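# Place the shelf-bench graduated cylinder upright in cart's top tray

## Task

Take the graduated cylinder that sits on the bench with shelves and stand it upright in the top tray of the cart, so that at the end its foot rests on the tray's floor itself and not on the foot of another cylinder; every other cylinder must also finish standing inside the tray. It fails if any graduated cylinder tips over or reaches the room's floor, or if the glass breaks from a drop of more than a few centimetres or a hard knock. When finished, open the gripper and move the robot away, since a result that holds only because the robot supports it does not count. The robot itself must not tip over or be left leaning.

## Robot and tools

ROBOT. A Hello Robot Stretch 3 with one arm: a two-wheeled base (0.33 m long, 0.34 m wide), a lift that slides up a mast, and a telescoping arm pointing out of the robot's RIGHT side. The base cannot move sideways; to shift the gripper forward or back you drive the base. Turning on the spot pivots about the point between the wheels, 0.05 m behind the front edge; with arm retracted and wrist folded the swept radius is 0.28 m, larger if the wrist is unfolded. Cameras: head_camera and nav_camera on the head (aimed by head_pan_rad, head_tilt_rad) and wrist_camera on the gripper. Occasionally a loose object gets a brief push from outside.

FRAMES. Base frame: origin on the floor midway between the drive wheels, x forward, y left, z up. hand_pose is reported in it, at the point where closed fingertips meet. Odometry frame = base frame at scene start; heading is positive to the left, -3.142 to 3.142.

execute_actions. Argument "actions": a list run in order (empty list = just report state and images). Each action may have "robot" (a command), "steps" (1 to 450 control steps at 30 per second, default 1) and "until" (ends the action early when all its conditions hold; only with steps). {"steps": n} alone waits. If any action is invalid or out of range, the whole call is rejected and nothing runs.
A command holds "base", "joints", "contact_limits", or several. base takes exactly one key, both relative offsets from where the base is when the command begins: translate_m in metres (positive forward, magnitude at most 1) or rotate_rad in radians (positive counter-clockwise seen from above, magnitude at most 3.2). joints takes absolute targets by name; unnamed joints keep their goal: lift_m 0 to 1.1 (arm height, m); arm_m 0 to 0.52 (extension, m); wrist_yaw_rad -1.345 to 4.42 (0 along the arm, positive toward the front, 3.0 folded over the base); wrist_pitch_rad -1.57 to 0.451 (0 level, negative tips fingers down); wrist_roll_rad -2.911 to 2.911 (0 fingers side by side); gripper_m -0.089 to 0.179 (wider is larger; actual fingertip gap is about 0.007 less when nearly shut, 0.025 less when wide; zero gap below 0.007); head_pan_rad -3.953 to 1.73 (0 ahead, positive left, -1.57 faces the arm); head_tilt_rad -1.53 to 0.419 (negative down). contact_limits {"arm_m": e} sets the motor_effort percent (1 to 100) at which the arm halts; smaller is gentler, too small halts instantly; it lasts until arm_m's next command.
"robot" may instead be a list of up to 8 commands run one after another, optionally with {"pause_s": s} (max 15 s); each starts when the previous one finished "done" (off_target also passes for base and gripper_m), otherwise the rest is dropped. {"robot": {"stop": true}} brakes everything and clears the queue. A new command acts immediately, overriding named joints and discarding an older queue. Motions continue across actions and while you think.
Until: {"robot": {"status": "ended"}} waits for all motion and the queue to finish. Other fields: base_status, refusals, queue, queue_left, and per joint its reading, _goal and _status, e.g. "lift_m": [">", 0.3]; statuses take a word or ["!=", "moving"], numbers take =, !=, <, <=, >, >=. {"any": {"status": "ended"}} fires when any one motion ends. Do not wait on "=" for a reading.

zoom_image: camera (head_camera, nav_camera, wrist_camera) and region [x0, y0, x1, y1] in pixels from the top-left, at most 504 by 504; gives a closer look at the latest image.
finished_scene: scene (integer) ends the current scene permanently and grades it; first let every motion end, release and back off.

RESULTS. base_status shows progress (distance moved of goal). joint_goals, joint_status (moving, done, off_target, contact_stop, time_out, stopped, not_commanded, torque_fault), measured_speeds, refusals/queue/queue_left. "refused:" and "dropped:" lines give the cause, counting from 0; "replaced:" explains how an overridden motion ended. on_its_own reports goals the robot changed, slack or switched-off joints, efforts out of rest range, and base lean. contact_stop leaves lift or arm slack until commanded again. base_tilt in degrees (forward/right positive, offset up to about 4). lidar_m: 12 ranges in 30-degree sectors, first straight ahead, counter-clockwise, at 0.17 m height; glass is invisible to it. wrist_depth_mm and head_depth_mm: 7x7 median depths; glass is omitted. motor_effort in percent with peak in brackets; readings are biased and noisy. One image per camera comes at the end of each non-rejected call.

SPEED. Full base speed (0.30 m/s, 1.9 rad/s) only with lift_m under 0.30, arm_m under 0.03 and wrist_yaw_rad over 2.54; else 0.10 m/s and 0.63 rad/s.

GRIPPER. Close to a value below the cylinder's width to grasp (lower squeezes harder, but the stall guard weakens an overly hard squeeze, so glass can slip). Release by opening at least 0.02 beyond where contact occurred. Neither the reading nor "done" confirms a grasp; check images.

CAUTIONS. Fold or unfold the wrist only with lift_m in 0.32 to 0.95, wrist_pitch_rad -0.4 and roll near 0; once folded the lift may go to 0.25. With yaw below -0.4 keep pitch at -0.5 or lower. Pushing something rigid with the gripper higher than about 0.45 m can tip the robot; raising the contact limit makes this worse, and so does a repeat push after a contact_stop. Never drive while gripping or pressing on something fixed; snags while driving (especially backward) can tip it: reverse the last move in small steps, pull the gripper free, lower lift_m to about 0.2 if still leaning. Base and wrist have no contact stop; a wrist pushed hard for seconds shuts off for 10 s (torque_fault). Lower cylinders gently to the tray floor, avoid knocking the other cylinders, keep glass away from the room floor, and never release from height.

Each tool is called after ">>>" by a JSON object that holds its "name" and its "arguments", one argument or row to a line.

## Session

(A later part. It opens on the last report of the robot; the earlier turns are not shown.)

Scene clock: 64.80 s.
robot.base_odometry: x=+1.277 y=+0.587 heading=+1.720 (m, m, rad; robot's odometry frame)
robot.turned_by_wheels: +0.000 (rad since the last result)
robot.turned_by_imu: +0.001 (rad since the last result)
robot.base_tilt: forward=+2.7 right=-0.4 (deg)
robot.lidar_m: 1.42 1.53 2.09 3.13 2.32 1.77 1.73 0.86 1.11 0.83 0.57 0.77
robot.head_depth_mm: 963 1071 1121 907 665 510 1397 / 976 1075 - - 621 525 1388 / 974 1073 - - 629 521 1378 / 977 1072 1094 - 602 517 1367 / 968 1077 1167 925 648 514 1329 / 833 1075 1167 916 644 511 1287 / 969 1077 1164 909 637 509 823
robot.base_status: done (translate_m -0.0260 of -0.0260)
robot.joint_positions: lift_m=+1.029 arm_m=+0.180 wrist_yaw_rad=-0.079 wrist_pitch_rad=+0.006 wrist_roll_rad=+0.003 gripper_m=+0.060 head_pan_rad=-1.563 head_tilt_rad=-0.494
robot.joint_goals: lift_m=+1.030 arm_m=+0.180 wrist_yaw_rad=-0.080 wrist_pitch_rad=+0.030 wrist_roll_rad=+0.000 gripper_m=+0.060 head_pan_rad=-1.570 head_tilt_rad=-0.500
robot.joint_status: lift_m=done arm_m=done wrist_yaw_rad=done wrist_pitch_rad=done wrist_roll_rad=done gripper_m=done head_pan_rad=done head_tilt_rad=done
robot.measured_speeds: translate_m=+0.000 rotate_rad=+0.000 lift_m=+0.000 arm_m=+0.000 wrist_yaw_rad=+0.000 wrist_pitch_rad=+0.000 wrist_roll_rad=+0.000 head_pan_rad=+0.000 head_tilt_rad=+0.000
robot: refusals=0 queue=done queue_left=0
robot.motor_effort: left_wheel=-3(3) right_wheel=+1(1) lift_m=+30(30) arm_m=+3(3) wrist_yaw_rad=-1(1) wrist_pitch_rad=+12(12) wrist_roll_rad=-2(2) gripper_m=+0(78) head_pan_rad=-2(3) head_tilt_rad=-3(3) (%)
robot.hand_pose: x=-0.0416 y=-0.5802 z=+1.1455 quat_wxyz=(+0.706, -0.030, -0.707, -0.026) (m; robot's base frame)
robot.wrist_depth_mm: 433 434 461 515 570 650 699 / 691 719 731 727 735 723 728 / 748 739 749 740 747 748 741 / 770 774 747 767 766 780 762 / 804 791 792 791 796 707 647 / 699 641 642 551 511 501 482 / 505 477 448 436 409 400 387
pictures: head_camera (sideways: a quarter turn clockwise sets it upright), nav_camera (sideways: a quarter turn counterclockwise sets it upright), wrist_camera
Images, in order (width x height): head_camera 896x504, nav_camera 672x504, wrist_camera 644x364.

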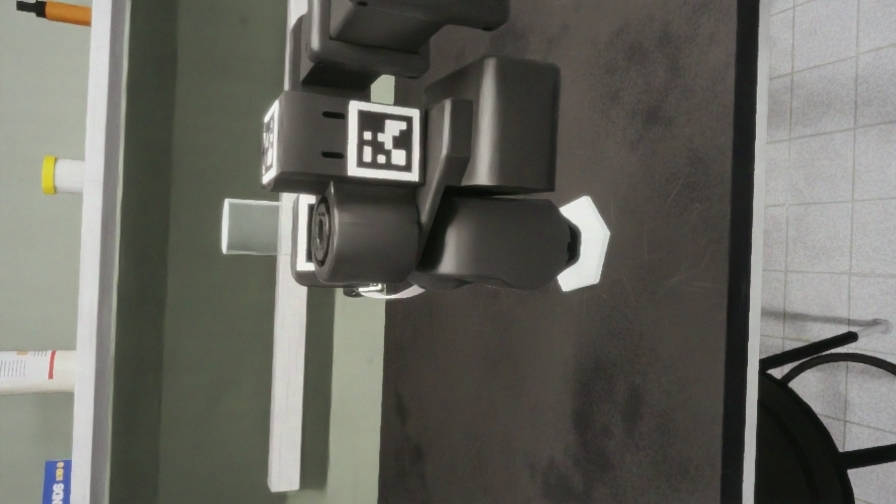

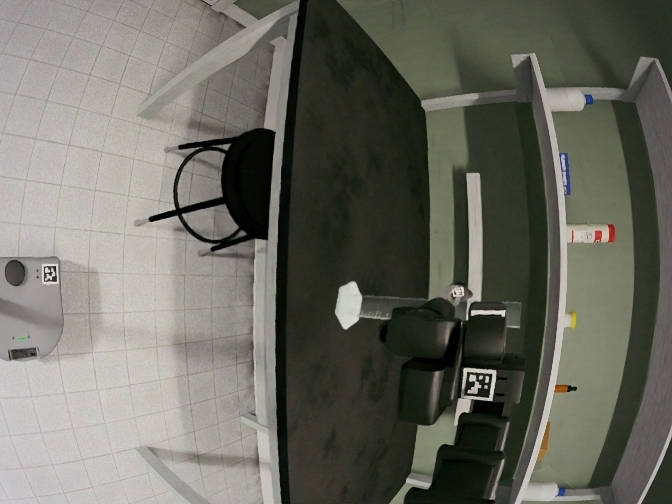

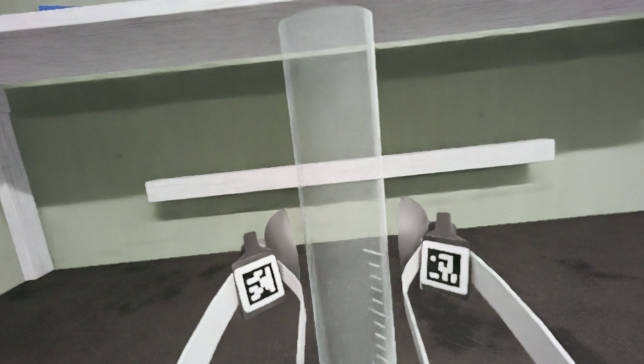

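>>> {"name": "execute_actions", "arguments": {
  "actions": [
    {"robot":[{"joints":{"gripper_m":0.0}},{"pause_s":0.5},{"joints":{"lift_m":1.05}}],"steps":450,"until":{"robot":{"status":"ended"}}}
  ]
}}

Scene clock: 69.03 s.
robot.base_odometry: x=+1.277 y=+0.587 heading=+1.720 (m, m, rad; robot's odometry frame)
robot.turned_by_wheels: +0.000 (rad since the last result)
robot.turned_by_imu: +0.001 (rad since the last result)
robot.base_tilt: forward=+2.8 right=-0.2 (deg)
robot.lidar_m: 1.43 1.53 2.09 3.13 2.31 1.76 1.73 0.86 1.11 0.83 0.57 0.77
robot.head_depth_mm: 968 1073 - 965 667 511 1397 / 976 1065 - - 661 523 1390 / 975 1067 - - 638 521 1378 / 979 1074 - - 615 518 1375 / 969 1076 1161 926 647 515 1330 / 835 1077 1164 915 641 511 1285 / 971 1080 1169 908 637 508 822
robot.base_status: done (translate_m -0.0260 of -0.0260)
robot.joint_positions: lift_m=+1.049 arm_m=+0.180 wrist_yaw_rad=-0.079 wrist_pitch_rad=-0.011 wrist_roll_rad=+0.003 gripper_m=+0.001 head_pan_rad=-1.563 head_tilt_rad=-0.494
robot.joint_goals: lift_m=+1.050 arm_m=+0.180 wrist_yaw_rad=-0.080 wrist_pitch_rad=+0.030 wrist_roll_rad=+0.000 gripper_m=+0.000 head_pan_rad=-1.570 head_tilt_rad=-0.500
robot.joint_status: lift_m=done arm_m=done wrist_yaw_rad=done wrist_pitch_rad=done wrist_roll_rad=done gripper_m=done head_pan_rad=done head_tilt_rad=done
robot.measured_speeds: translate_m=+0.000 rotate_rad=+0.000 lift_m=+0.000 arm_m=+0.000 wrist_yaw_rad=+0.000 wrist_pitch_rad=+0.000 wrist_roll_rad=+0.000 head_pan_rad=+0.000 head_tilt_rad=+0.000
robot: refusals=0 queue=done queue_left=0
robot.motor_effort: left_wheel=-2(2) right_wheel=+1(1) lift_m=+31(34) arm_m=+3(3) wrist_yaw_rad=-1(1) wrist_pitch_rad=+19(20) wrist_roll_rad=-2(2) gripper_m=-14(89) head_pan_rad=-3(2) head_tilt_rad=-3(3) (%)
robot.hand_pose: x=-0.0416 y=-0.5798 z=+1.1613 quat_wxyz=(+0.705, -0.024, -0.708, -0.032) (m; robot's base frame)
robot.wrist_depth_mm: 444 437 430 476 534 630 713 / 665 721 729 720 730 723 736 / 751 744 743 744 749 737 755 / 761 769 795 755 783 781 784 / 798 811 797 797 790 710 672 / 714 654 646 570 518 520 496 / 522 493 465 446 431 416 398
pictures: head_camera (sideways: a quarter turn clockwise sets it upright), nav_camera (sideways: a quarter turn counterclockwise sets it upright), wrist_camera
Images, in order (width x height): head_camera 896x504, nav_camera 672x504, wrist_camera 644x364.

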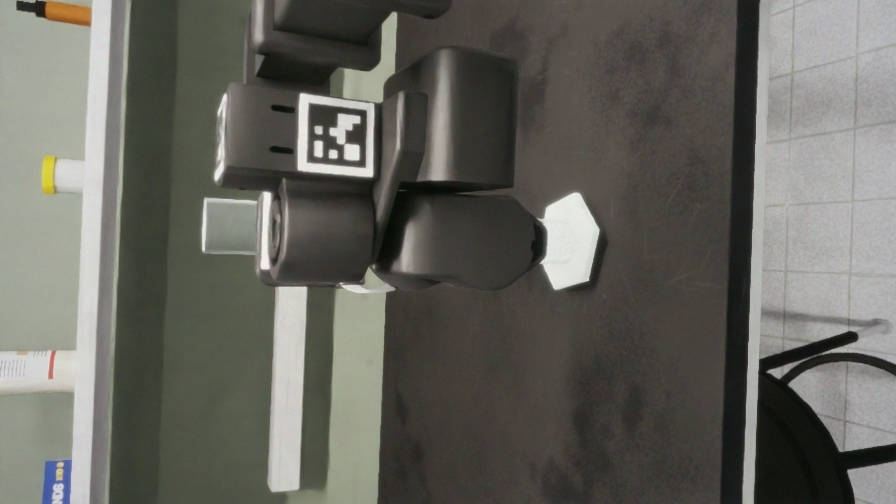

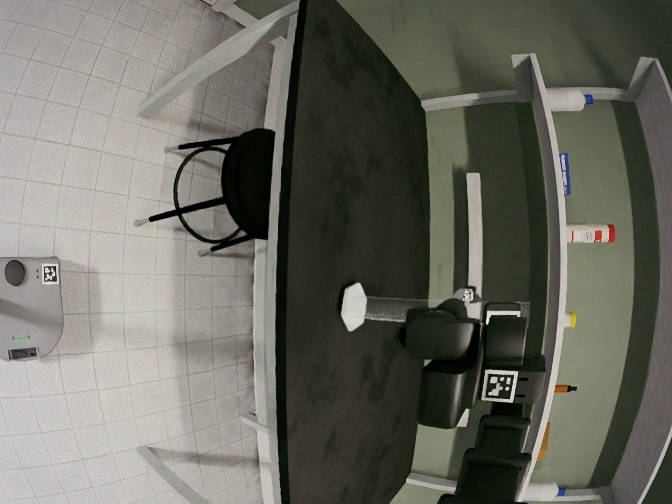

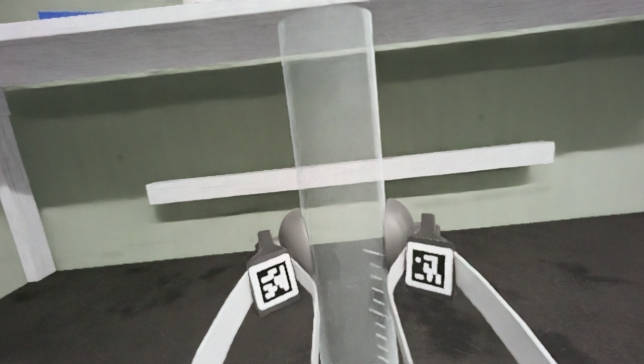

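>>> {"name": "execute_actions", "arguments": {
  "actions": [
    {"robot":[{"joints":{"gripper_m":-0.02,"lift_m":1.08}},{"joints":{"arm_m":0.0,"head_pan_rad":-0.5,"head_tilt_rad":-0.6}},{"base":{"rotate_rad":1.29}},{"base":{"translate_m":1.0}},{"base":{"translate_m":0.6}}],"steps":450,"until":{"robot":{"status":"ended"}}},
    {"steps":450,"until":{"robot":{"status":"ended"}}}
  ]
}}

Scene clock: 98.20 s.
robot.base_odometry: x=-0.309 y=+0.797 heading=+3.010 (m, m, rad; robot's odometry frame)
robot.turned_by_wheels: +1.290 (rad since the last result)
robot.turned_by_imu: +1.269 (rad since the last result)
robot.base_tilt: forward=+2.9 right=-0.4 (deg)
robot.lidar_m: 2.04 1.58 1.85 2.09 2.10 2.28 2.09 2.01 1.23 1.07 0.69 0.76
robot.head_depth_mm: 981 1047 1125 1164 1037 1337 1303 / 1062 1134 1224 1226 998 1077 1218 / 1150 1239 1345 1251 1070 1180 1233 / 1260 1369 1499 1211 1268 1353 1281 / 1390 1518 1691 1844 1869 1499 1278 / 1542 1726 1929 2185 1911 1536 1278 / 1748 1958 2172 2330 1904 1524 1268
robot.base_status: done (translate_m +0.6000 of +0.6000)
robot.joint_positions: lift_m=+1.079 arm_m=+0.000 wrist_yaw_rad=-0.079 wrist_pitch_rad=-0.012 wrist_roll_rad=+0.003 gripper_m=-0.013 head_pan_rad=-0.507 head_tilt_rad=-0.593
robot.joint_goals: lift_m=+1.080 arm_m=+0.000 wrist_yaw_rad=-0.080 wrist_pitch_rad=+0.030 wrist_roll_rad=+0.000 gripper_m=-0.014 head_pan_rad=-0.500 head_tilt_rad=-0.600
robot.joint_status: lift_m=done arm_m=done wrist_yaw_rad=done wrist_pitch_rad=done wrist_roll_rad=done gripper_m=done head_pan_rad=done head_tilt_rad=done
robot.measured_speeds: translate_m=+0.000 rotate_rad=+0.000 lift_m=+0.000 arm_m=+0.000 wrist_yaw_rad=+0.000 wrist_pitch_rad=+0.000 wrist_roll_rad=+0.000 head_pan_rad=+0.000 head_tilt_rad=+0.000
robot: refusals=0 queue=done queue_left=0
robot.on_its_own: gripper_m is held at -0.014, not at your -0.020, by its stall guard, which is not easing now
robot.motor_effort: left_wheel=-2(8) right_wheel=+1(6) lift_m=+32(30) arm_m=-4(3) wrist_yaw_rad=-1(1) wrist_pitch_rad=+20(20) wrist_roll_rad=-2(2) gripper_m=-19(90) head_pan_rad=+3(35) head_tilt_rad=-4(13) (%)
robot.hand_pose: x=-0.0417 y=-0.4005 z=+1.1910 quat_wxyz=(+0.706, -0.024, -0.708, -0.032) (m; robot's base frame)
robot.wrist_depth_mm: 654 691 741 816 877 973 - / 663 713 753 821 911 - - / 674 737 795 845 930 - - / 710 740 805 883 955 - - / 708 782 833 911 - - - / 715 781 830 936 - - - / 739 801 894 987 - - -
pictures: head_camera (sideways: a quarter turn clockwise sets it upright), nav_camera (sideways: a quarter turn counterclockwise sets it upright), wrist_camera
Images, in order (width x height): head_camera 896x504, nav_camera 672x504, wrist_camera 644x364.

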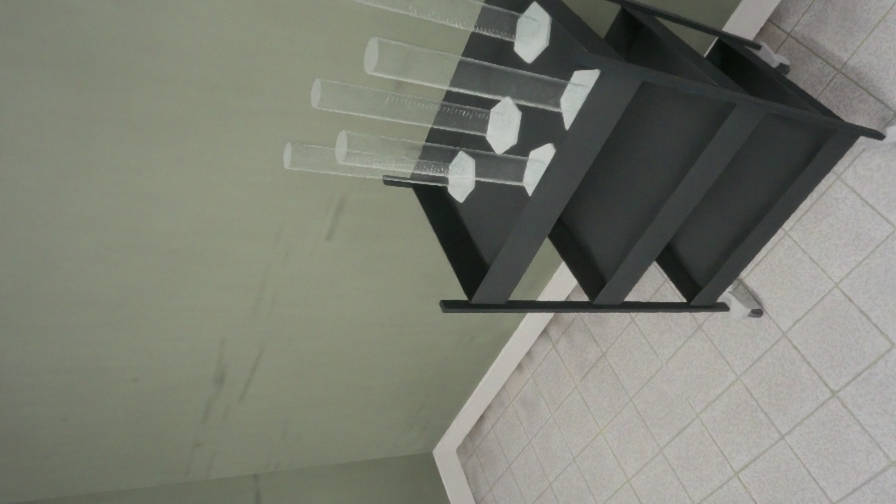

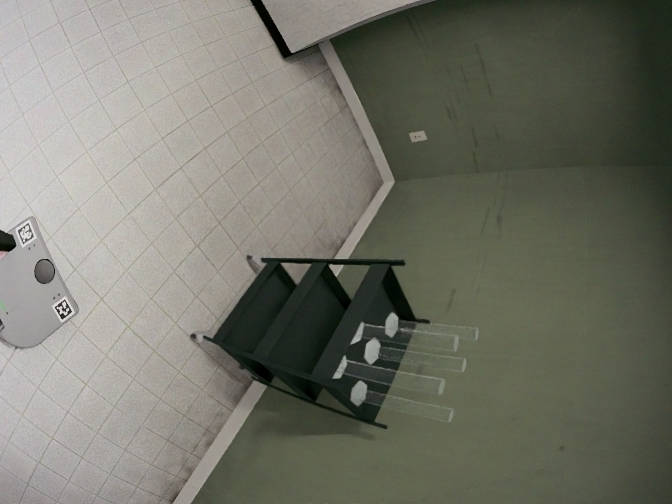

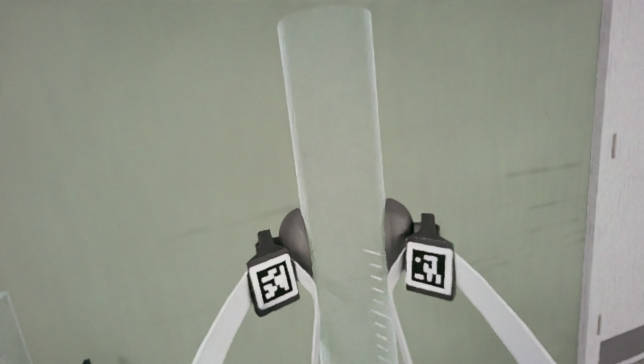

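>>> {"name": "execute_actions", "arguments": {
  "actions": [
    {"robot":[{"base":{"rotate_rad":0.305},"joints":{"head_pan_rad":-1.45,"head_tilt_rad":-0.75}},{"base":{"translate_m":0.75}}],"steps":450,"until":{"robot":{"status":"ended"}}}
  ]
}}

Scene clock: 111.77 s.
robot.base_odometry: x=-1.048 y=+0.668 heading=-2.968 (m, m, rad; robot's odometry frame)
robot.turned_by_wheels: +0.305 (rad since the last result)
robot.turned_by_imu: +0.300 (rad since the last result)
robot.base_tilt: forward=+2.7 right=-0.4 (deg)
robot.lidar_m: 0.83 0.88 1.26 2.14 2.17 2.94 2.83 1.50 0.70 0.68 1.19 1.32
robot.head_depth_mm: - - - - - 1272 1214 / - - - - - 1266 1208 / 933 1053 - 1345 - 1286 1199 / 951 1065 1203 1396 1584 1396 1196 / 963 1081 1235 1424 1601 1387 1188 / 980 1102 1254 1461 1600 1366 1185 / 993 1118 1285 1496 1637 1363 1175
robot.base_status: done (translate_m +0.7500 of +0.7500)
robot.joint_positions: lift_m=+1.079 arm_m=+0.000 wrist_yaw_rad=-0.079 wrist_pitch_rad=-0.012 wrist_roll_rad=+0.003 gripper_m=-0.013 head_pan_rad=-1.443 head_tilt_rad=-0.741
robot.joint_goals: lift_m=+1.080 arm_m=+0.000 wrist_yaw_rad=-0.080 wrist_pitch_rad=+0.030 wrist_roll_rad=+0.000 gripper_m=-0.014 head_pan_rad=-1.450 head_tilt_rad=-0.750
robot.joint_status: lift_m=done arm_m=done wrist_yaw_rad=done wrist_pitch_rad=done wrist_roll_rad=done gripper_m=done head_pan_rad=done head_tilt_rad=done
robot.measured_speeds: translate_m=+0.000 rotate_rad=+0.000 lift_m=+0.000 arm_m=+0.000 wrist_yaw_rad=+0.000 wrist_pitch_rad=+0.000 wrist_roll_rad=+0.000 head_pan_rad=+0.000 head_tilt_rad=+0.000
robot: refusals=0 queue=done queue_left=0
robot.on_its_own: gripper_m is held at -0.014, not at your -0.020, by its stall guard, which is not easing now
robot.motor_effort: left_wheel=-3(10) right_wheel=+1(5) lift_m=+32(31) arm_m=-4(4) wrist_yaw_rad=-1(1) wrist_pitch_rad=+20(20) wrist_roll_rad=-2(2) gripper_m=-19(19) head_pan_rad=-2(36) head_tilt_rad=-4(17) (%)
robot.hand_pose: x=-0.0417 y=-0.4005 z=+1.1910 quat_wxyz=(+0.706, -0.024, -0.708, -0.032) (m; robot's base frame)
robot.wrist_depth_mm: 809 794 796 802 808 793 806 / 821 816 823 823 833 825 806 / 860 850 841 856 849 843 837 / 891 878 877 873 872 886 885 / 901 919 912 908 902 905 907 / 947 963 919 964 935 948 942 / - - - 962 812 767 979
pictures: head_camera (sideways: a quarter turn clockwise sets it upright), nav_camera (sideways: a quarter turn counterclockwise sets it upright), wrist_camera
Images, in order (width x height): head_camera 896x504, nav_camera 672x504, wrist_camera 644x364.

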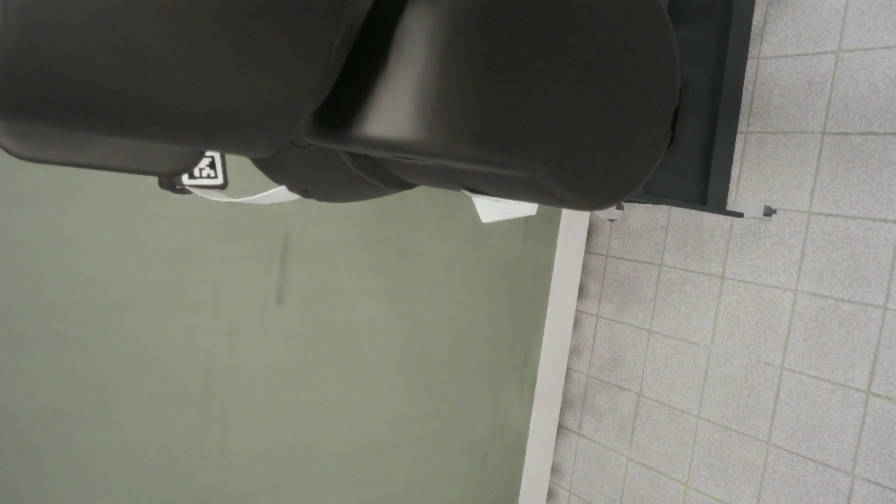

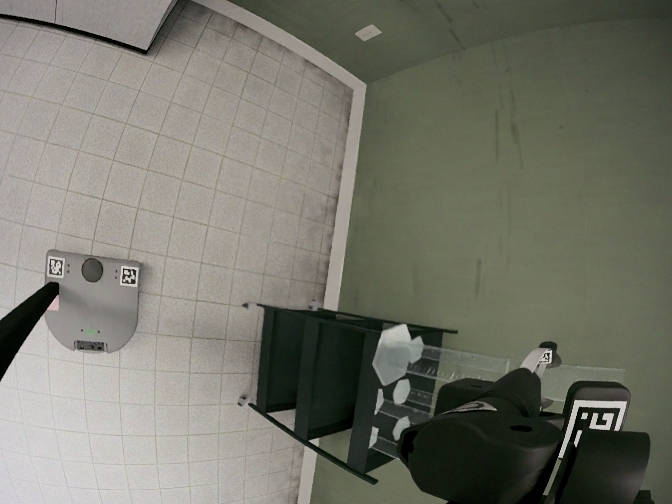

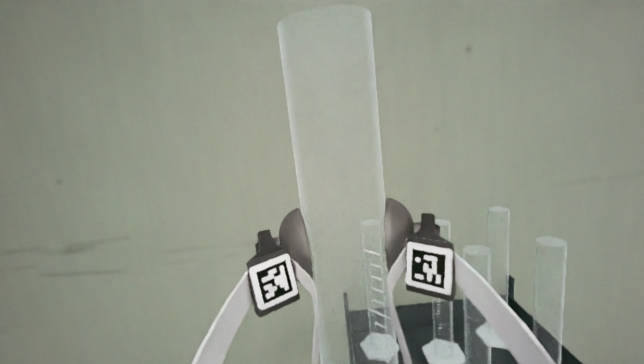

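>>> {"name": "execute_actions", "arguments": {
  "actions": [
    {"robot":{"base":{"translate_m":-0.07},"joints":{"head_pan_rad":-1.57,"lift_m":1.0,"arm_m":0.2}},"steps":450,"until":{"robot":{"status":"ended"}}}
  ]
}}

Scene clock: 116.50 s.
robot.base_odometry: x=-0.979 y=+0.680 heading=-2.968 (m, m, rad; robot's odometry frame)
robot.turned_by_wheels: +0.000 (rad since the last result)
robot.turned_by_imu: +0.001 (rad since the last result)
robot.base_tilt: forward=+2.8 right=-0.4 (deg)
robot.lidar_m: 0.90 0.95 1.56 2.12 2.17 2.87 2.76 1.50 0.70 0.67 1.19 1.39
robot.head_depth_mm: 928 - 1171 1030 1123 1357 1214 / 928 - - 1030 1135 1319 1204 / 929 - - 984 1130 1321 1197 / 936 - - 850 1150 1315 1192 / 940 1051 1196 1389 1567 1370 1190 / 941 1054 1209 1390 1572 1376 1179 / 941 1057 1203 1392 1580 1372 1175
robot.base_status: done (translate_m -0.0700 of -0.0700)
robot.joint_positions: lift_m=+1.000 arm_m=+0.200 wrist_yaw_rad=-0.080 wrist_pitch_rad=-0.013 wrist_roll_rad=+0.003 gripper_m=-0.013 head_pan_rad=-1.563 head_tilt_rad=-0.741
robot.joint_goals: lift_m=+1.000 arm_m=+0.200 wrist_yaw_rad=-0.080 wrist_pitch_rad=+0.030 wrist_roll_rad=+0.000 gripper_m=-0.014 head_pan_rad=-1.570 head_tilt_rad=-0.750
robot.joint_status: lift_m=done arm_m=done wrist_yaw_rad=done wrist_pitch_rad=done wrist_roll_rad=done gripper_m=done head_pan_rad=done head_tilt_rad=done
robot.measured_speeds: translate_m=+0.000 rotate_rad=+0.000 lift_m=+0.000 arm_m=+0.000 wrist_yaw_rad=+0.000 wrist_pitch_rad=+0.000 wrist_roll_rad=+0.000 head_pan_rad=+0.000 head_tilt_rad=+0.000
robot: refusals=0 queue=done queue_left=0
robot.on_its_own: gripper_m is held at -0.014, not at your -0.020, by its stall guard, which is not easing now
robot.motor_effort: left_wheel=-2(8) right_wheel=+1(3) lift_m=+12(30) arm_m=+3(2) wrist_yaw_rad=+0(1) wrist_pitch_rad=+20(20) wrist_roll_rad=-2(2) gripper_m=-19(20) head_pan_rad=-3(14) head_tilt_rad=-4(4) (%)
robot.hand_pose: x=-0.0418 y=-0.5997 z=+1.1119 quat_wxyz=(+0.706, -0.023, -0.708, -0.033) (m; robot's base frame)
robot.wrist_depth_mm: 623 617 608 614 621 619 616 / 635 628 641 636 639 631 643 / 659 656 658 657 654 653 654 / 675 681 683 676 670 675 677 / 707 710 708 706 702 706 698 / 733 734 716 728 734 723 721 / 764 747 761 748 649 632 751
pictures: head_camera (sideways: a quarter turn clockwise sets it upright), nav_camera (sideways: a quarter turn counterclockwise sets it upright), wrist_camera
Images, in order (width x height): head_camera 896x504, nav_camera 672x504, wrist_camera 644x364.

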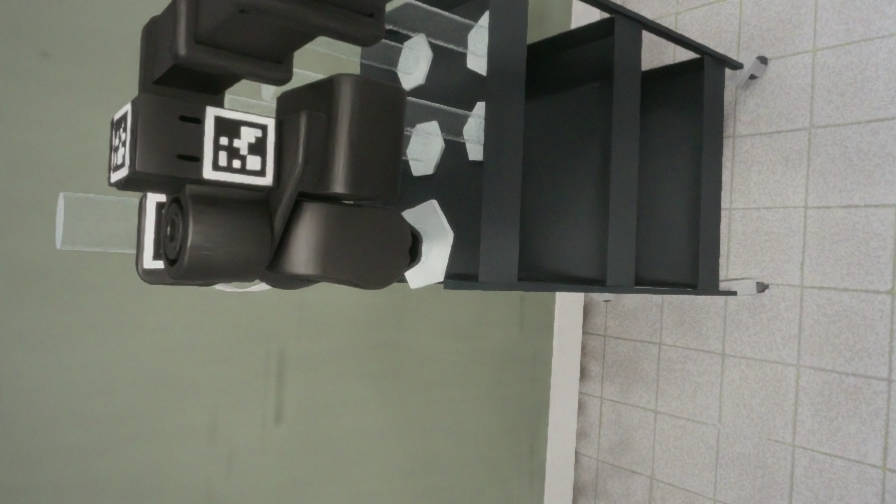

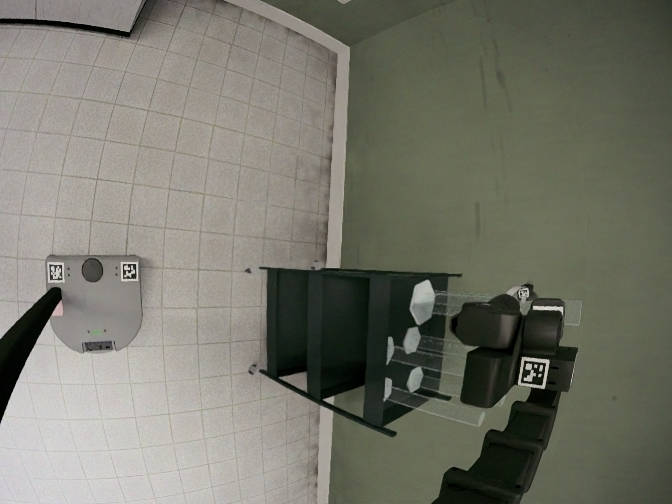

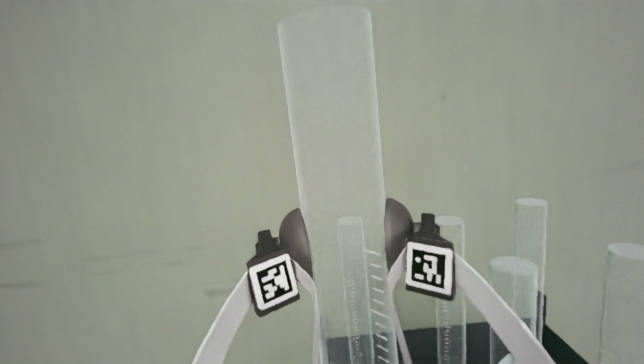

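>>> {"name": "execute_actions", "arguments": {
  "actions": [
    {"robot":[{"base":{"translate_m":-0.045},"joints":{"arm_m":0.355}},{"joints":{"lift_m":0.9}}],"steps":450,"until":{"robot":{"status":"ended"}}}
  ]
}}

Scene clock: 126.67 s.
robot.base_odometry: x=-0.935 y=+0.688 heading=-2.968 (m, m, rad; robot's odometry frame)
robot.turned_by_wheels: +0.000 (rad since the last result)
robot.turned_by_imu: +0.001 (rad since the last result)
robot.base_tilt: forward=+2.7 right=-0.4 (deg)
robot.lidar_m: 0.95 1.00 1.58 2.12 2.18 2.83 2.71 1.49 0.70 0.67 1.19 1.43
robot.head_depth_mm: 924 1036 1155 - - 1354 1216 / 927 1041 - 970 1142 1295 1205 / 930 1027 - 1011 1128 1315 1203 / 934 1028 - 869 1152 1315 1194 / 937 1049 1195 1295 1523 1334 1186 / 939 1053 1199 1389 1585 1378 1182 / 943 1054 1202 1396 1579 1374 1180
robot.base_status: done (translate_m -0.0450 of -0.0450)
robot.joint_positions: lift_m=+0.900 arm_m=+0.355 wrist_yaw_rad=-0.080 wrist_pitch_rad=-0.013 wrist_roll_rad=+0.003 gripper_m=-0.013 head_pan_rad=-1.563 head_tilt_rad=-0.741
robot.joint_goals: lift_m=+0.900 arm_m=+0.355 wrist_yaw_rad=-0.080 wrist_pitch_rad=+0.030 wrist_roll_rad=+0.000 gripper_m=-0.014 head_pan_rad=-1.570 head_tilt_rad=-0.750
robot.joint_status: lift_m=done arm_m=done wrist_yaw_rad=done wrist_pitch_rad=done wrist_roll_rad=done gripper_m=done head_pan_rad=done head_tilt_rad=done
robot.measured_speeds: translate_m=+0.000 rotate_rad=+0.000 lift_m=+0.000 arm_m=+0.000 wrist_yaw_rad=+0.000 wrist_pitch_rad=+0.000 wrist_roll_rad=+0.000 head_pan_rad=+0.000 head_tilt_rad=+0.000
robot: refusals=0 queue=done queue_left=0
robot.on_its_own: gripper_m is held at -0.014, not at your -0.020, by its stall guard, which is not easing now
robot.motor_effort: left_wheel=-2(6) right_wheel=+1(3) lift_m=+12(11) arm_m=+3(3) wrist_yaw_rad=+0(0) wrist_pitch_rad=+20(20) wrist_roll_rad=-2(2) gripper_m=-19(19) head_pan_rad=-3(2) head_tilt_rad=-4(4) (%)
robot.hand_pose: x=-0.0419 y=-0.7547 z=+1.0119 quat_wxyz=(+0.706, -0.024, -0.708, -0.033) (m; robot's base frame)
robot.wrist_depth_mm: 469 471 470 474 470 470 471 / 488 487 491 488 484 489 487 / 504 506 499 507 504 502 502 / 528 526 525 526 525 518 519 / 545 545 533 544 539 536 529 / 565 560 563 566 570 557 561 / 579 582 585 578 571 475 477
pictures: head_camera (sideways: a quarter turn clockwise sets it upright), nav_camera (sideways: a quarter turn counterclockwise sets it upright), wrist_camera
Images, in order (width x height): head_camera 896x504, nav_camera 672x504, wrist_camera 644x364.

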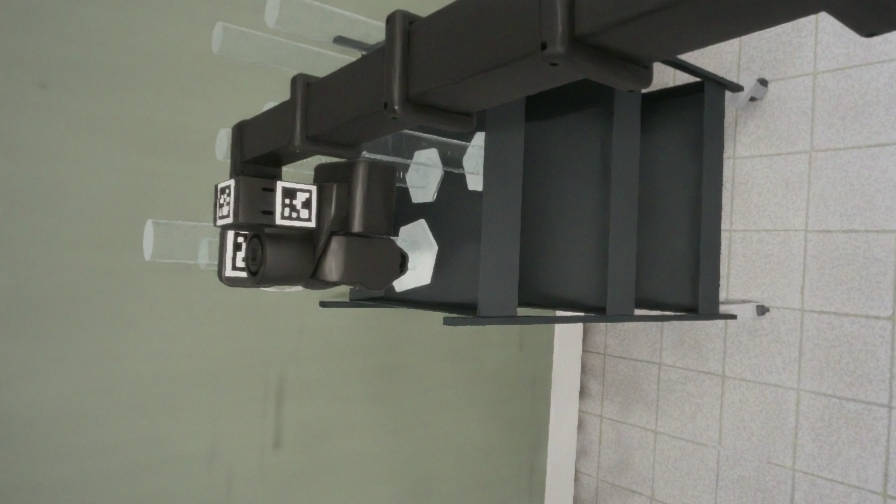

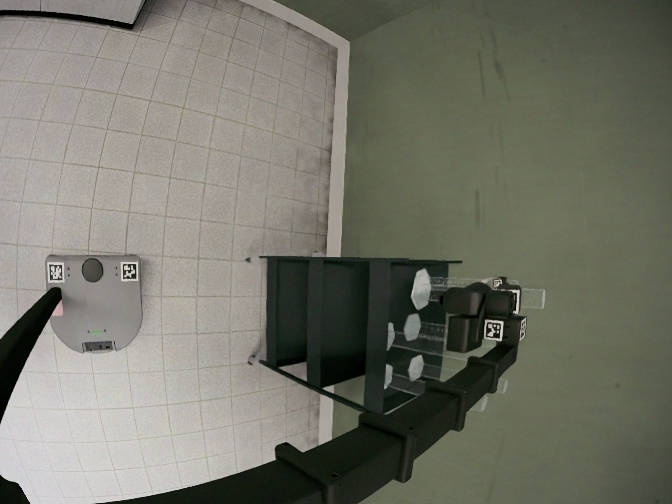

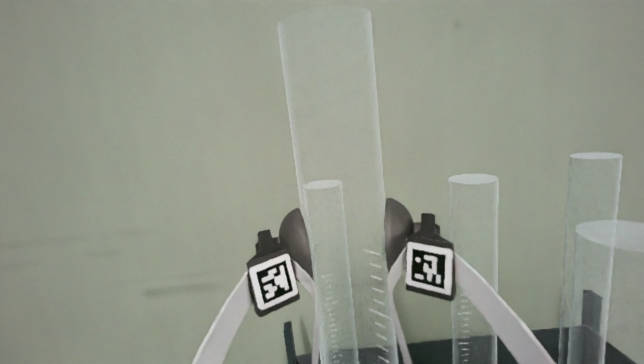

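>>> {"name": "execute_actions", "arguments": {
  "actions": [
    {"robot":[{"joints":{"arm_m":0.375}},{"joints":{"lift_m":0.83}}],"steps":450,"until":{"robot":{"status":"ended"}}}
  ]
}}

Scene clock: 132.63 s.
robot.base_odometry: x=-0.935 y=+0.688 heading=-2.968 (m, m, rad; robot's odometry frame)
robot.turned_by_wheels: +0.000 (rad since the last result)
robot.turned_by_imu: +0.001 (rad since the last result)
robot.base_tilt: forward=+2.9 right=-0.4 (deg)
robot.lidar_m: 0.95 1.00 1.58 2.12 2.18 2.83 2.71 1.49 0.70 0.67 1.18 1.44
robot.head_depth_mm: 925 1037 1154 1034 1537 - - / 925 1037 1158 - - 1323 1202 / 930 1044 1135 869 1130 1313 1197 / 934 1045 1138 868 1157 1311 1201 / 936 1052 1187 1291 1525 1332 1190 / 939 1050 1194 1388 1559 1375 1182 / 939 1055 1203 1393 1582 1366 1177
robot.base_status: done (translate_m -0.0450 of -0.0450)
robot.joint_positions: lift_m=+0.830 arm_m=+0.375 wrist_yaw_rad=-0.080 wrist_pitch_rad=-0.013 wrist_roll_rad=+0.003 gripper_m=-0.013 head_pan_rad=-1.563 head_tilt_rad=-0.741
robot.joint_goals: lift_m=+0.830 arm_m=+0.375 wrist_yaw_rad=-0.080 wrist_pitch_rad=+0.030 wrist_roll_rad=+0.000 gripper_m=-0.014 head_pan_rad=-1.570 head_tilt_rad=-0.750
robot.joint_status: lift_m=done arm_m=done wrist_yaw_rad=done wrist_pitch_rad=done wrist_roll_rad=done gripper_m=done head_pan_rad=done head_tilt_rad=done
robot.measured_speeds: translate_m=+0.000 rotate_rad=+0.000 lift_m=+0.000 arm_m=+0.000 wrist_yaw_rad=+0.000 wrist_pitch_rad=+0.000 wrist_roll_rad=+0.000 head_pan_rad=+0.000 head_tilt_rad=+0.000
robot: refusals=0 queue=done queue_left=0
robot.on_its_own: gripper_m is held at -0.014, not at your -0.020, by its stall guard, which is not easing now
robot.motor_effort: left_wheel=-2(2) right_wheel=+1(1) lift_m=+12(9) arm_m=+3(3) wrist_yaw_rad=+0(0) wrist_pitch_rad=+20(20) wrist_roll_rad=-2(2) gripper_m=-19(20) head_pan_rad=-3(2) head_tilt_rad=-4(4) (%)
robot.hand_pose: x=-0.0419 y=-0.7747 z=+0.9419 quat_wxyz=(+0.706, -0.024, -0.708, -0.033) (m; robot's base frame)
robot.wrist_depth_mm: 453 452 453 455 456 458 455 / 468 467 472 471 471 473 472 / 486 485 488 488 485 490 485 / 500 503 502 504 498 500 503 / 519 522 520 518 513 515 515 / 534 533 536 537 543 527 528 / 562 559 562 439 433 437 419
pictures: head_camera (sideways: a quarter turn clockwise sets it upright), nav_camera (sideways: a quarter turn counterclockwise sets it upright), wrist_camera
Images, in order (width x height): head_camera 896x504, nav_camera 672x504, wrist_camera 644x364.

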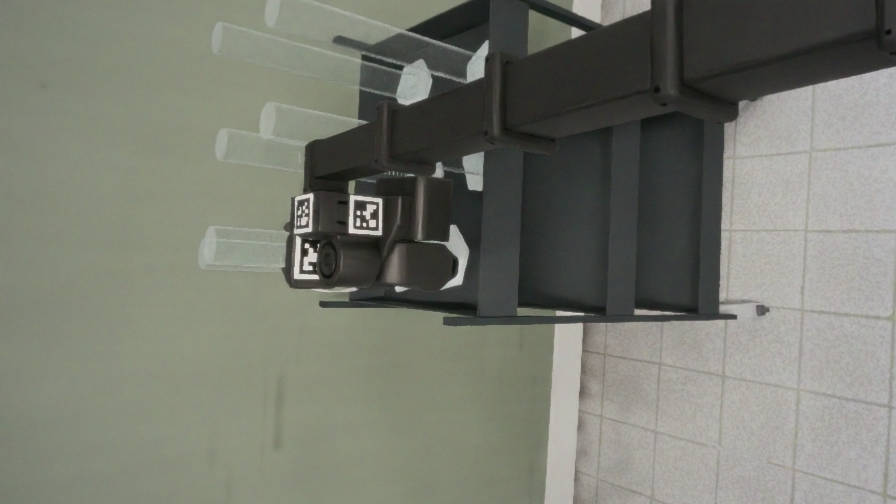

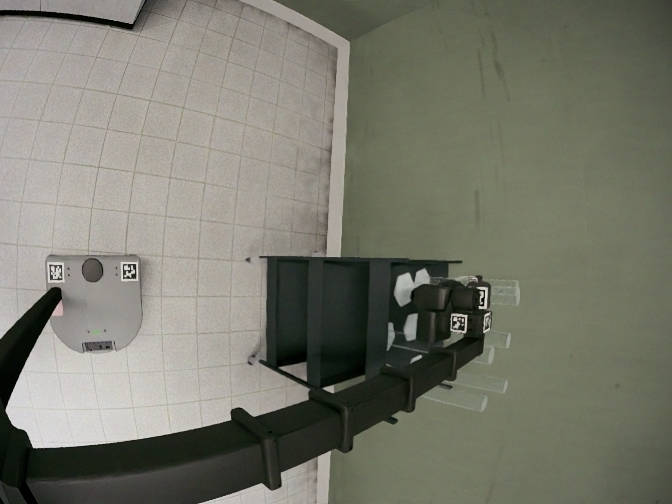

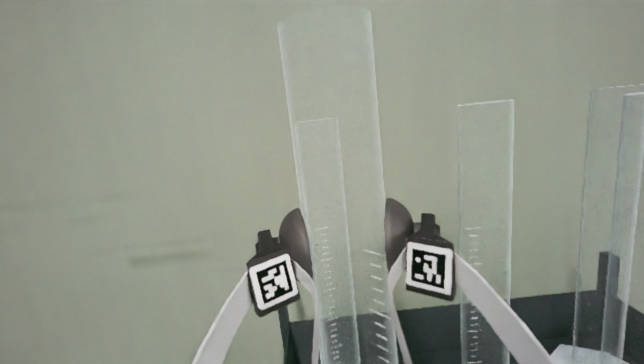

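>>> {"name": "execute_actions", "arguments": {
  "actions": [
    {"robot":[{"joints":{"lift_m":0.795}},{"joints":{"lift_m":0.785}}],"steps":450,"until":{"robot":{"status":"ended"}}}
  ]
}}

Scene clock: 136.57 s.
robot.base_odometry: x=-0.935 y=+0.688 heading=-2.968 (m, m, rad; robot's odometry frame)
robot.turned_by_wheels: +0.000 (rad since the last result)
robot.turned_by_imu: +0.001 (rad since the last result)
robot.base_tilt: forward=+2.9 right=-0.3 (deg)
robot.lidar_m: 0.94 1.00 1.58 2.12 2.18 2.84 2.71 1.49 0.70 0.67 1.19 1.44
robot.head_depth_mm: 928 1037 1153 1025 1155 1448 - / 927 1043 1159 1065 - - 1185 / 933 1043 1163 - 1125 1309 1202 / 935 1045 1158 - 1154 1312 1188 / 936 1050 1195 1293 1524 1324 1187 / 936 1051 1198 1388 1574 1372 1179 / 937 1057 1202 1395 1566 1365 1174
robot.base_status: done (translate_m -0.0450 of -0.0450)
robot.joint_positions: lift_m=+0.785 arm_m=+0.375 wrist_yaw_rad=-0.080 wrist_pitch_rad=-0.013 wrist_roll_rad=+0.003 gripper_m=-0.013 head_pan_rad=-1.563 head_tilt_rad=-0.741
robot.joint_goals: lift_m=+0.785 arm_m=+0.375 wrist_yaw_rad=-0.080 wrist_pitch_rad=+0.030 wrist_roll_rad=+0.000 gripper_m=-0.014 head_pan_rad=-1.570 head_tilt_rad=-0.750
robot.joint_status: lift_m=done arm_m=done wrist_yaw_rad=done wrist_pitch_rad=done wrist_roll_rad=done gripper_m=done head_pan_rad=done head_tilt_rad=done
robot.measured_speeds: translate_m=+0.000 rotate_rad=+0.000 lift_m=+0.000 arm_m=+0.000 wrist_yaw_rad=+0.000 wrist_pitch_rad=+0.000 wrist_roll_rad=+0.000 head_pan_rad=+0.000 head_tilt_rad=+0.000
robot: refusals=0 queue=done queue_left=0
robot.on_its_own: gripper_m is held at -0.014, not at your -0.020, by its stall guard, which is not easing now
robot.motor_effort: left_wheel=-2(2) right_wheel=+1(1) lift_m=+13(14) arm_m=+3(3) wrist_yaw_rad=-1(0) wrist_pitch_rad=+20(20) wrist_roll_rad=-2(2) gripper_m=-19(19) head_pan_rad=-3(2) head_tilt_rad=-4(4) (%)
robot.hand_pose: x=-0.0419 y=-0.7747 z=+0.8969 quat_wxyz=(+0.706, -0.024, -0.708, -0.033) (m; robot's base frame)
robot.wrist_depth_mm: 456 457 457 451 453 453 454 / 466 469 469 468 465 466 462 / 481 482 494 483 479 481 486 / 498 506 503 504 496 503 506 / 525 518 518 518 514 518 524 / 541 543 536 427 430 429 423 / 561 560 555 418 411 399 372
pictures: head_camera (sideways: a quarter turn clockwise sets it upright), nav_camera (sideways: a quarter turn counterclockwise sets it upright), wrist_camera
Images, in order (width x height): head_camera 896x504, nav_camera 672x504, wrist_camera 644x364.

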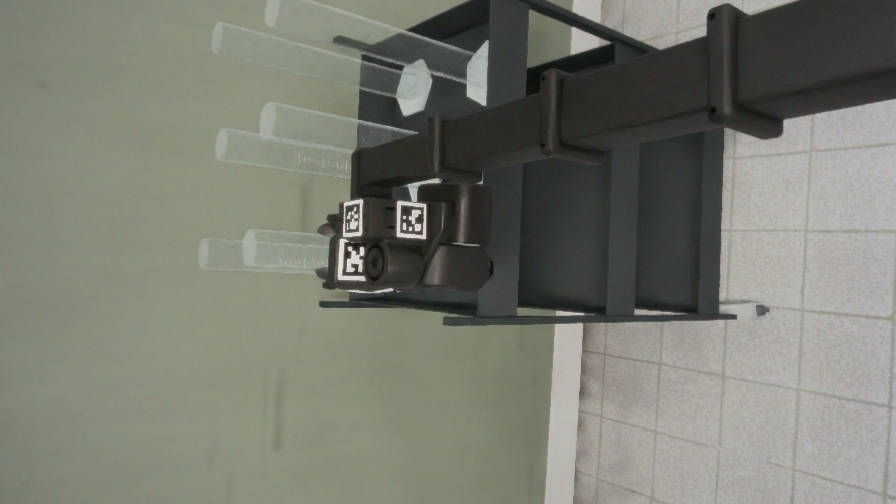

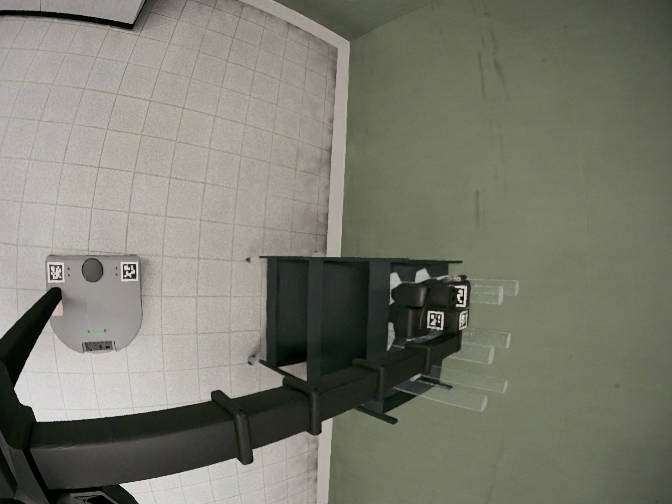

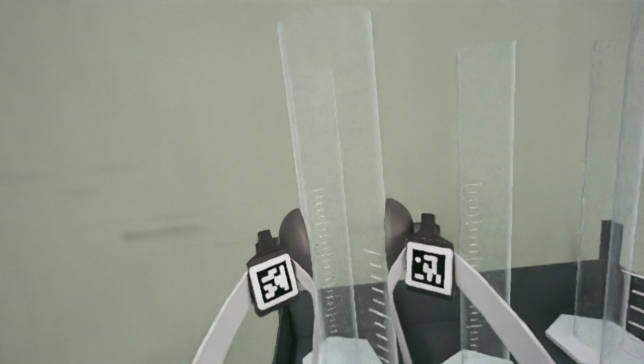

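>>> {"name": "execute_actions", "arguments": {
  "actions": [
    {"robot":{"joints":{"lift_m":0.776}},"steps":450,"until":{"robot":{"status":"ended"}}}
  ]
}}

Scene clock: 138.33 s.
robot.base_odometry: x=-0.935 y=+0.688 heading=-2.968 (m, m, rad; robot's odometry frame)
robot.turned_by_wheels: +0.000 (rad since the last result)
robot.turned_by_imu: +0.000 (rad since the last result)
robot.base_tilt: forward=+2.7 right=-0.5 (deg)
robot.lidar_m: 0.95 1.00 1.58 2.12 2.18 2.83 2.73 1.49 0.70 0.67 1.18 1.44
robot.head_depth_mm: 924 1039 1154 1030 1142 1459 - / 926 1040 1162 1061 - - 1181 / 930 1041 1160 - 1126 1313 1201 / 933 1045 1160 - 1158 1316 1195 / 934 1052 1196 1294 1535 1320 1182 / 937 1052 1194 1396 1567 1376 1178 / 942 1055 1202 1397 1577 1369 1178
robot.base_status: done (translate_m -0.0450 of -0.0450)
robot.joint_positions: lift_m=+0.777 arm_m=+0.375 wrist_yaw_rad=-0.080 wrist_pitch_rad=+0.016 wrist_roll_rad=+0.003 gripper_m=-0.013 head_pan_rad=-1.563 head_tilt_rad=-0.741
robot.joint_goals: lift_m=+0.776 arm_m=+0.375 wrist_yaw_rad=-0.080 wrist_pitch_rad=+0.030 wrist_roll_rad=+0.000 gripper_m=-0.014 head_pan_rad=-1.570 head_tilt_rad=-0.750
robot.joint_status: lift_m=done arm_m=done wrist_yaw_rad=done wrist_pitch_rad=done wrist_roll_rad=done gripper_m=done head_pan_rad=done head_tilt_rad=done
robot.measured_speeds: translate_m=+0.000 rotate_rad=+0.000 lift_m=+0.000 arm_m=+0.000 wrist_yaw_rad=+0.000 wrist_pitch_rad=+0.000 wrist_roll_rad=+0.000 head_pan_rad=+0.000 head_tilt_rad=+0.000
robot: refusals=0 queue=done queue_left=0
robot.on_its_own: gripper_m is held at -0.014, not at your -0.020, by its stall guard, which is not easing now
robot.motor_effort: left_wheel=-2(2) right_wheel=+1(1) lift_m=+10(10) arm_m=+3(2) wrist_yaw_rad=+0(0) wrist_pitch_rad=+7(20) wrist_roll_rad=-2(2) gripper_m=-19(19) head_pan_rad=-3(2) head_tilt_rad=-4(4) (%)
robot.hand_pose: x=-0.0419 y=-0.7754 z=+0.8953 quat_wxyz=(+0.706, -0.034, -0.707, -0.023) (m; robot's base frame)
robot.wrist_depth_mm: 457 464 457 452 456 457 459 / 476 474 471 474 470 473 472 / 484 492 489 486 486 488 482 / 505 500 496 504 495 501 492 / 511 515 517 508 513 515 509 / 526 529 537 521 426 422 419 / 549 551 549 423 417 405 382
pictures: head_camera (sideways: a quarter turn clockwise sets it upright), nav_camera (sideways: a quarter turn counterclockwise sets it upright), wrist_camera
Images, in order (width x height): head_camera 896x504, nav_camera 672x504, wrist_camera 644x364.

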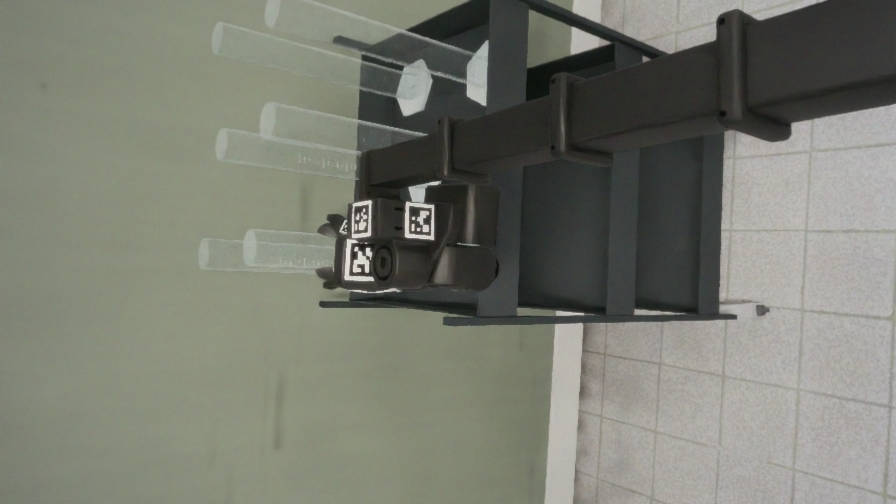

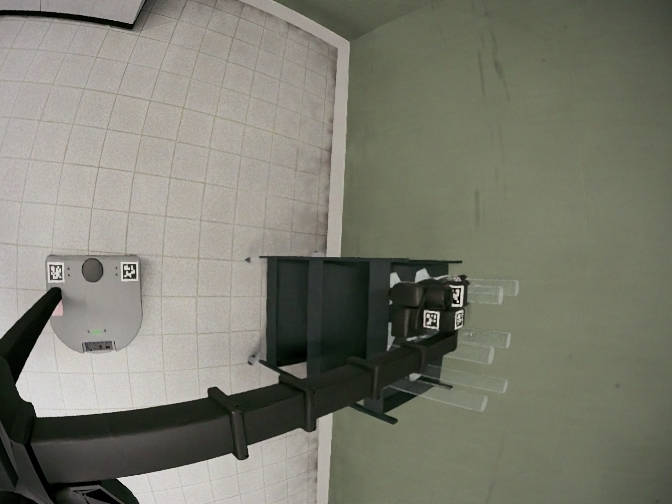

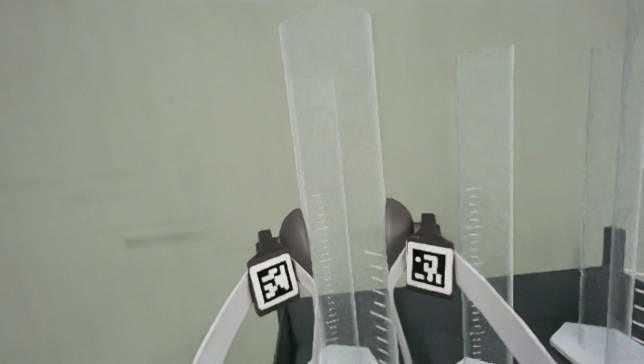

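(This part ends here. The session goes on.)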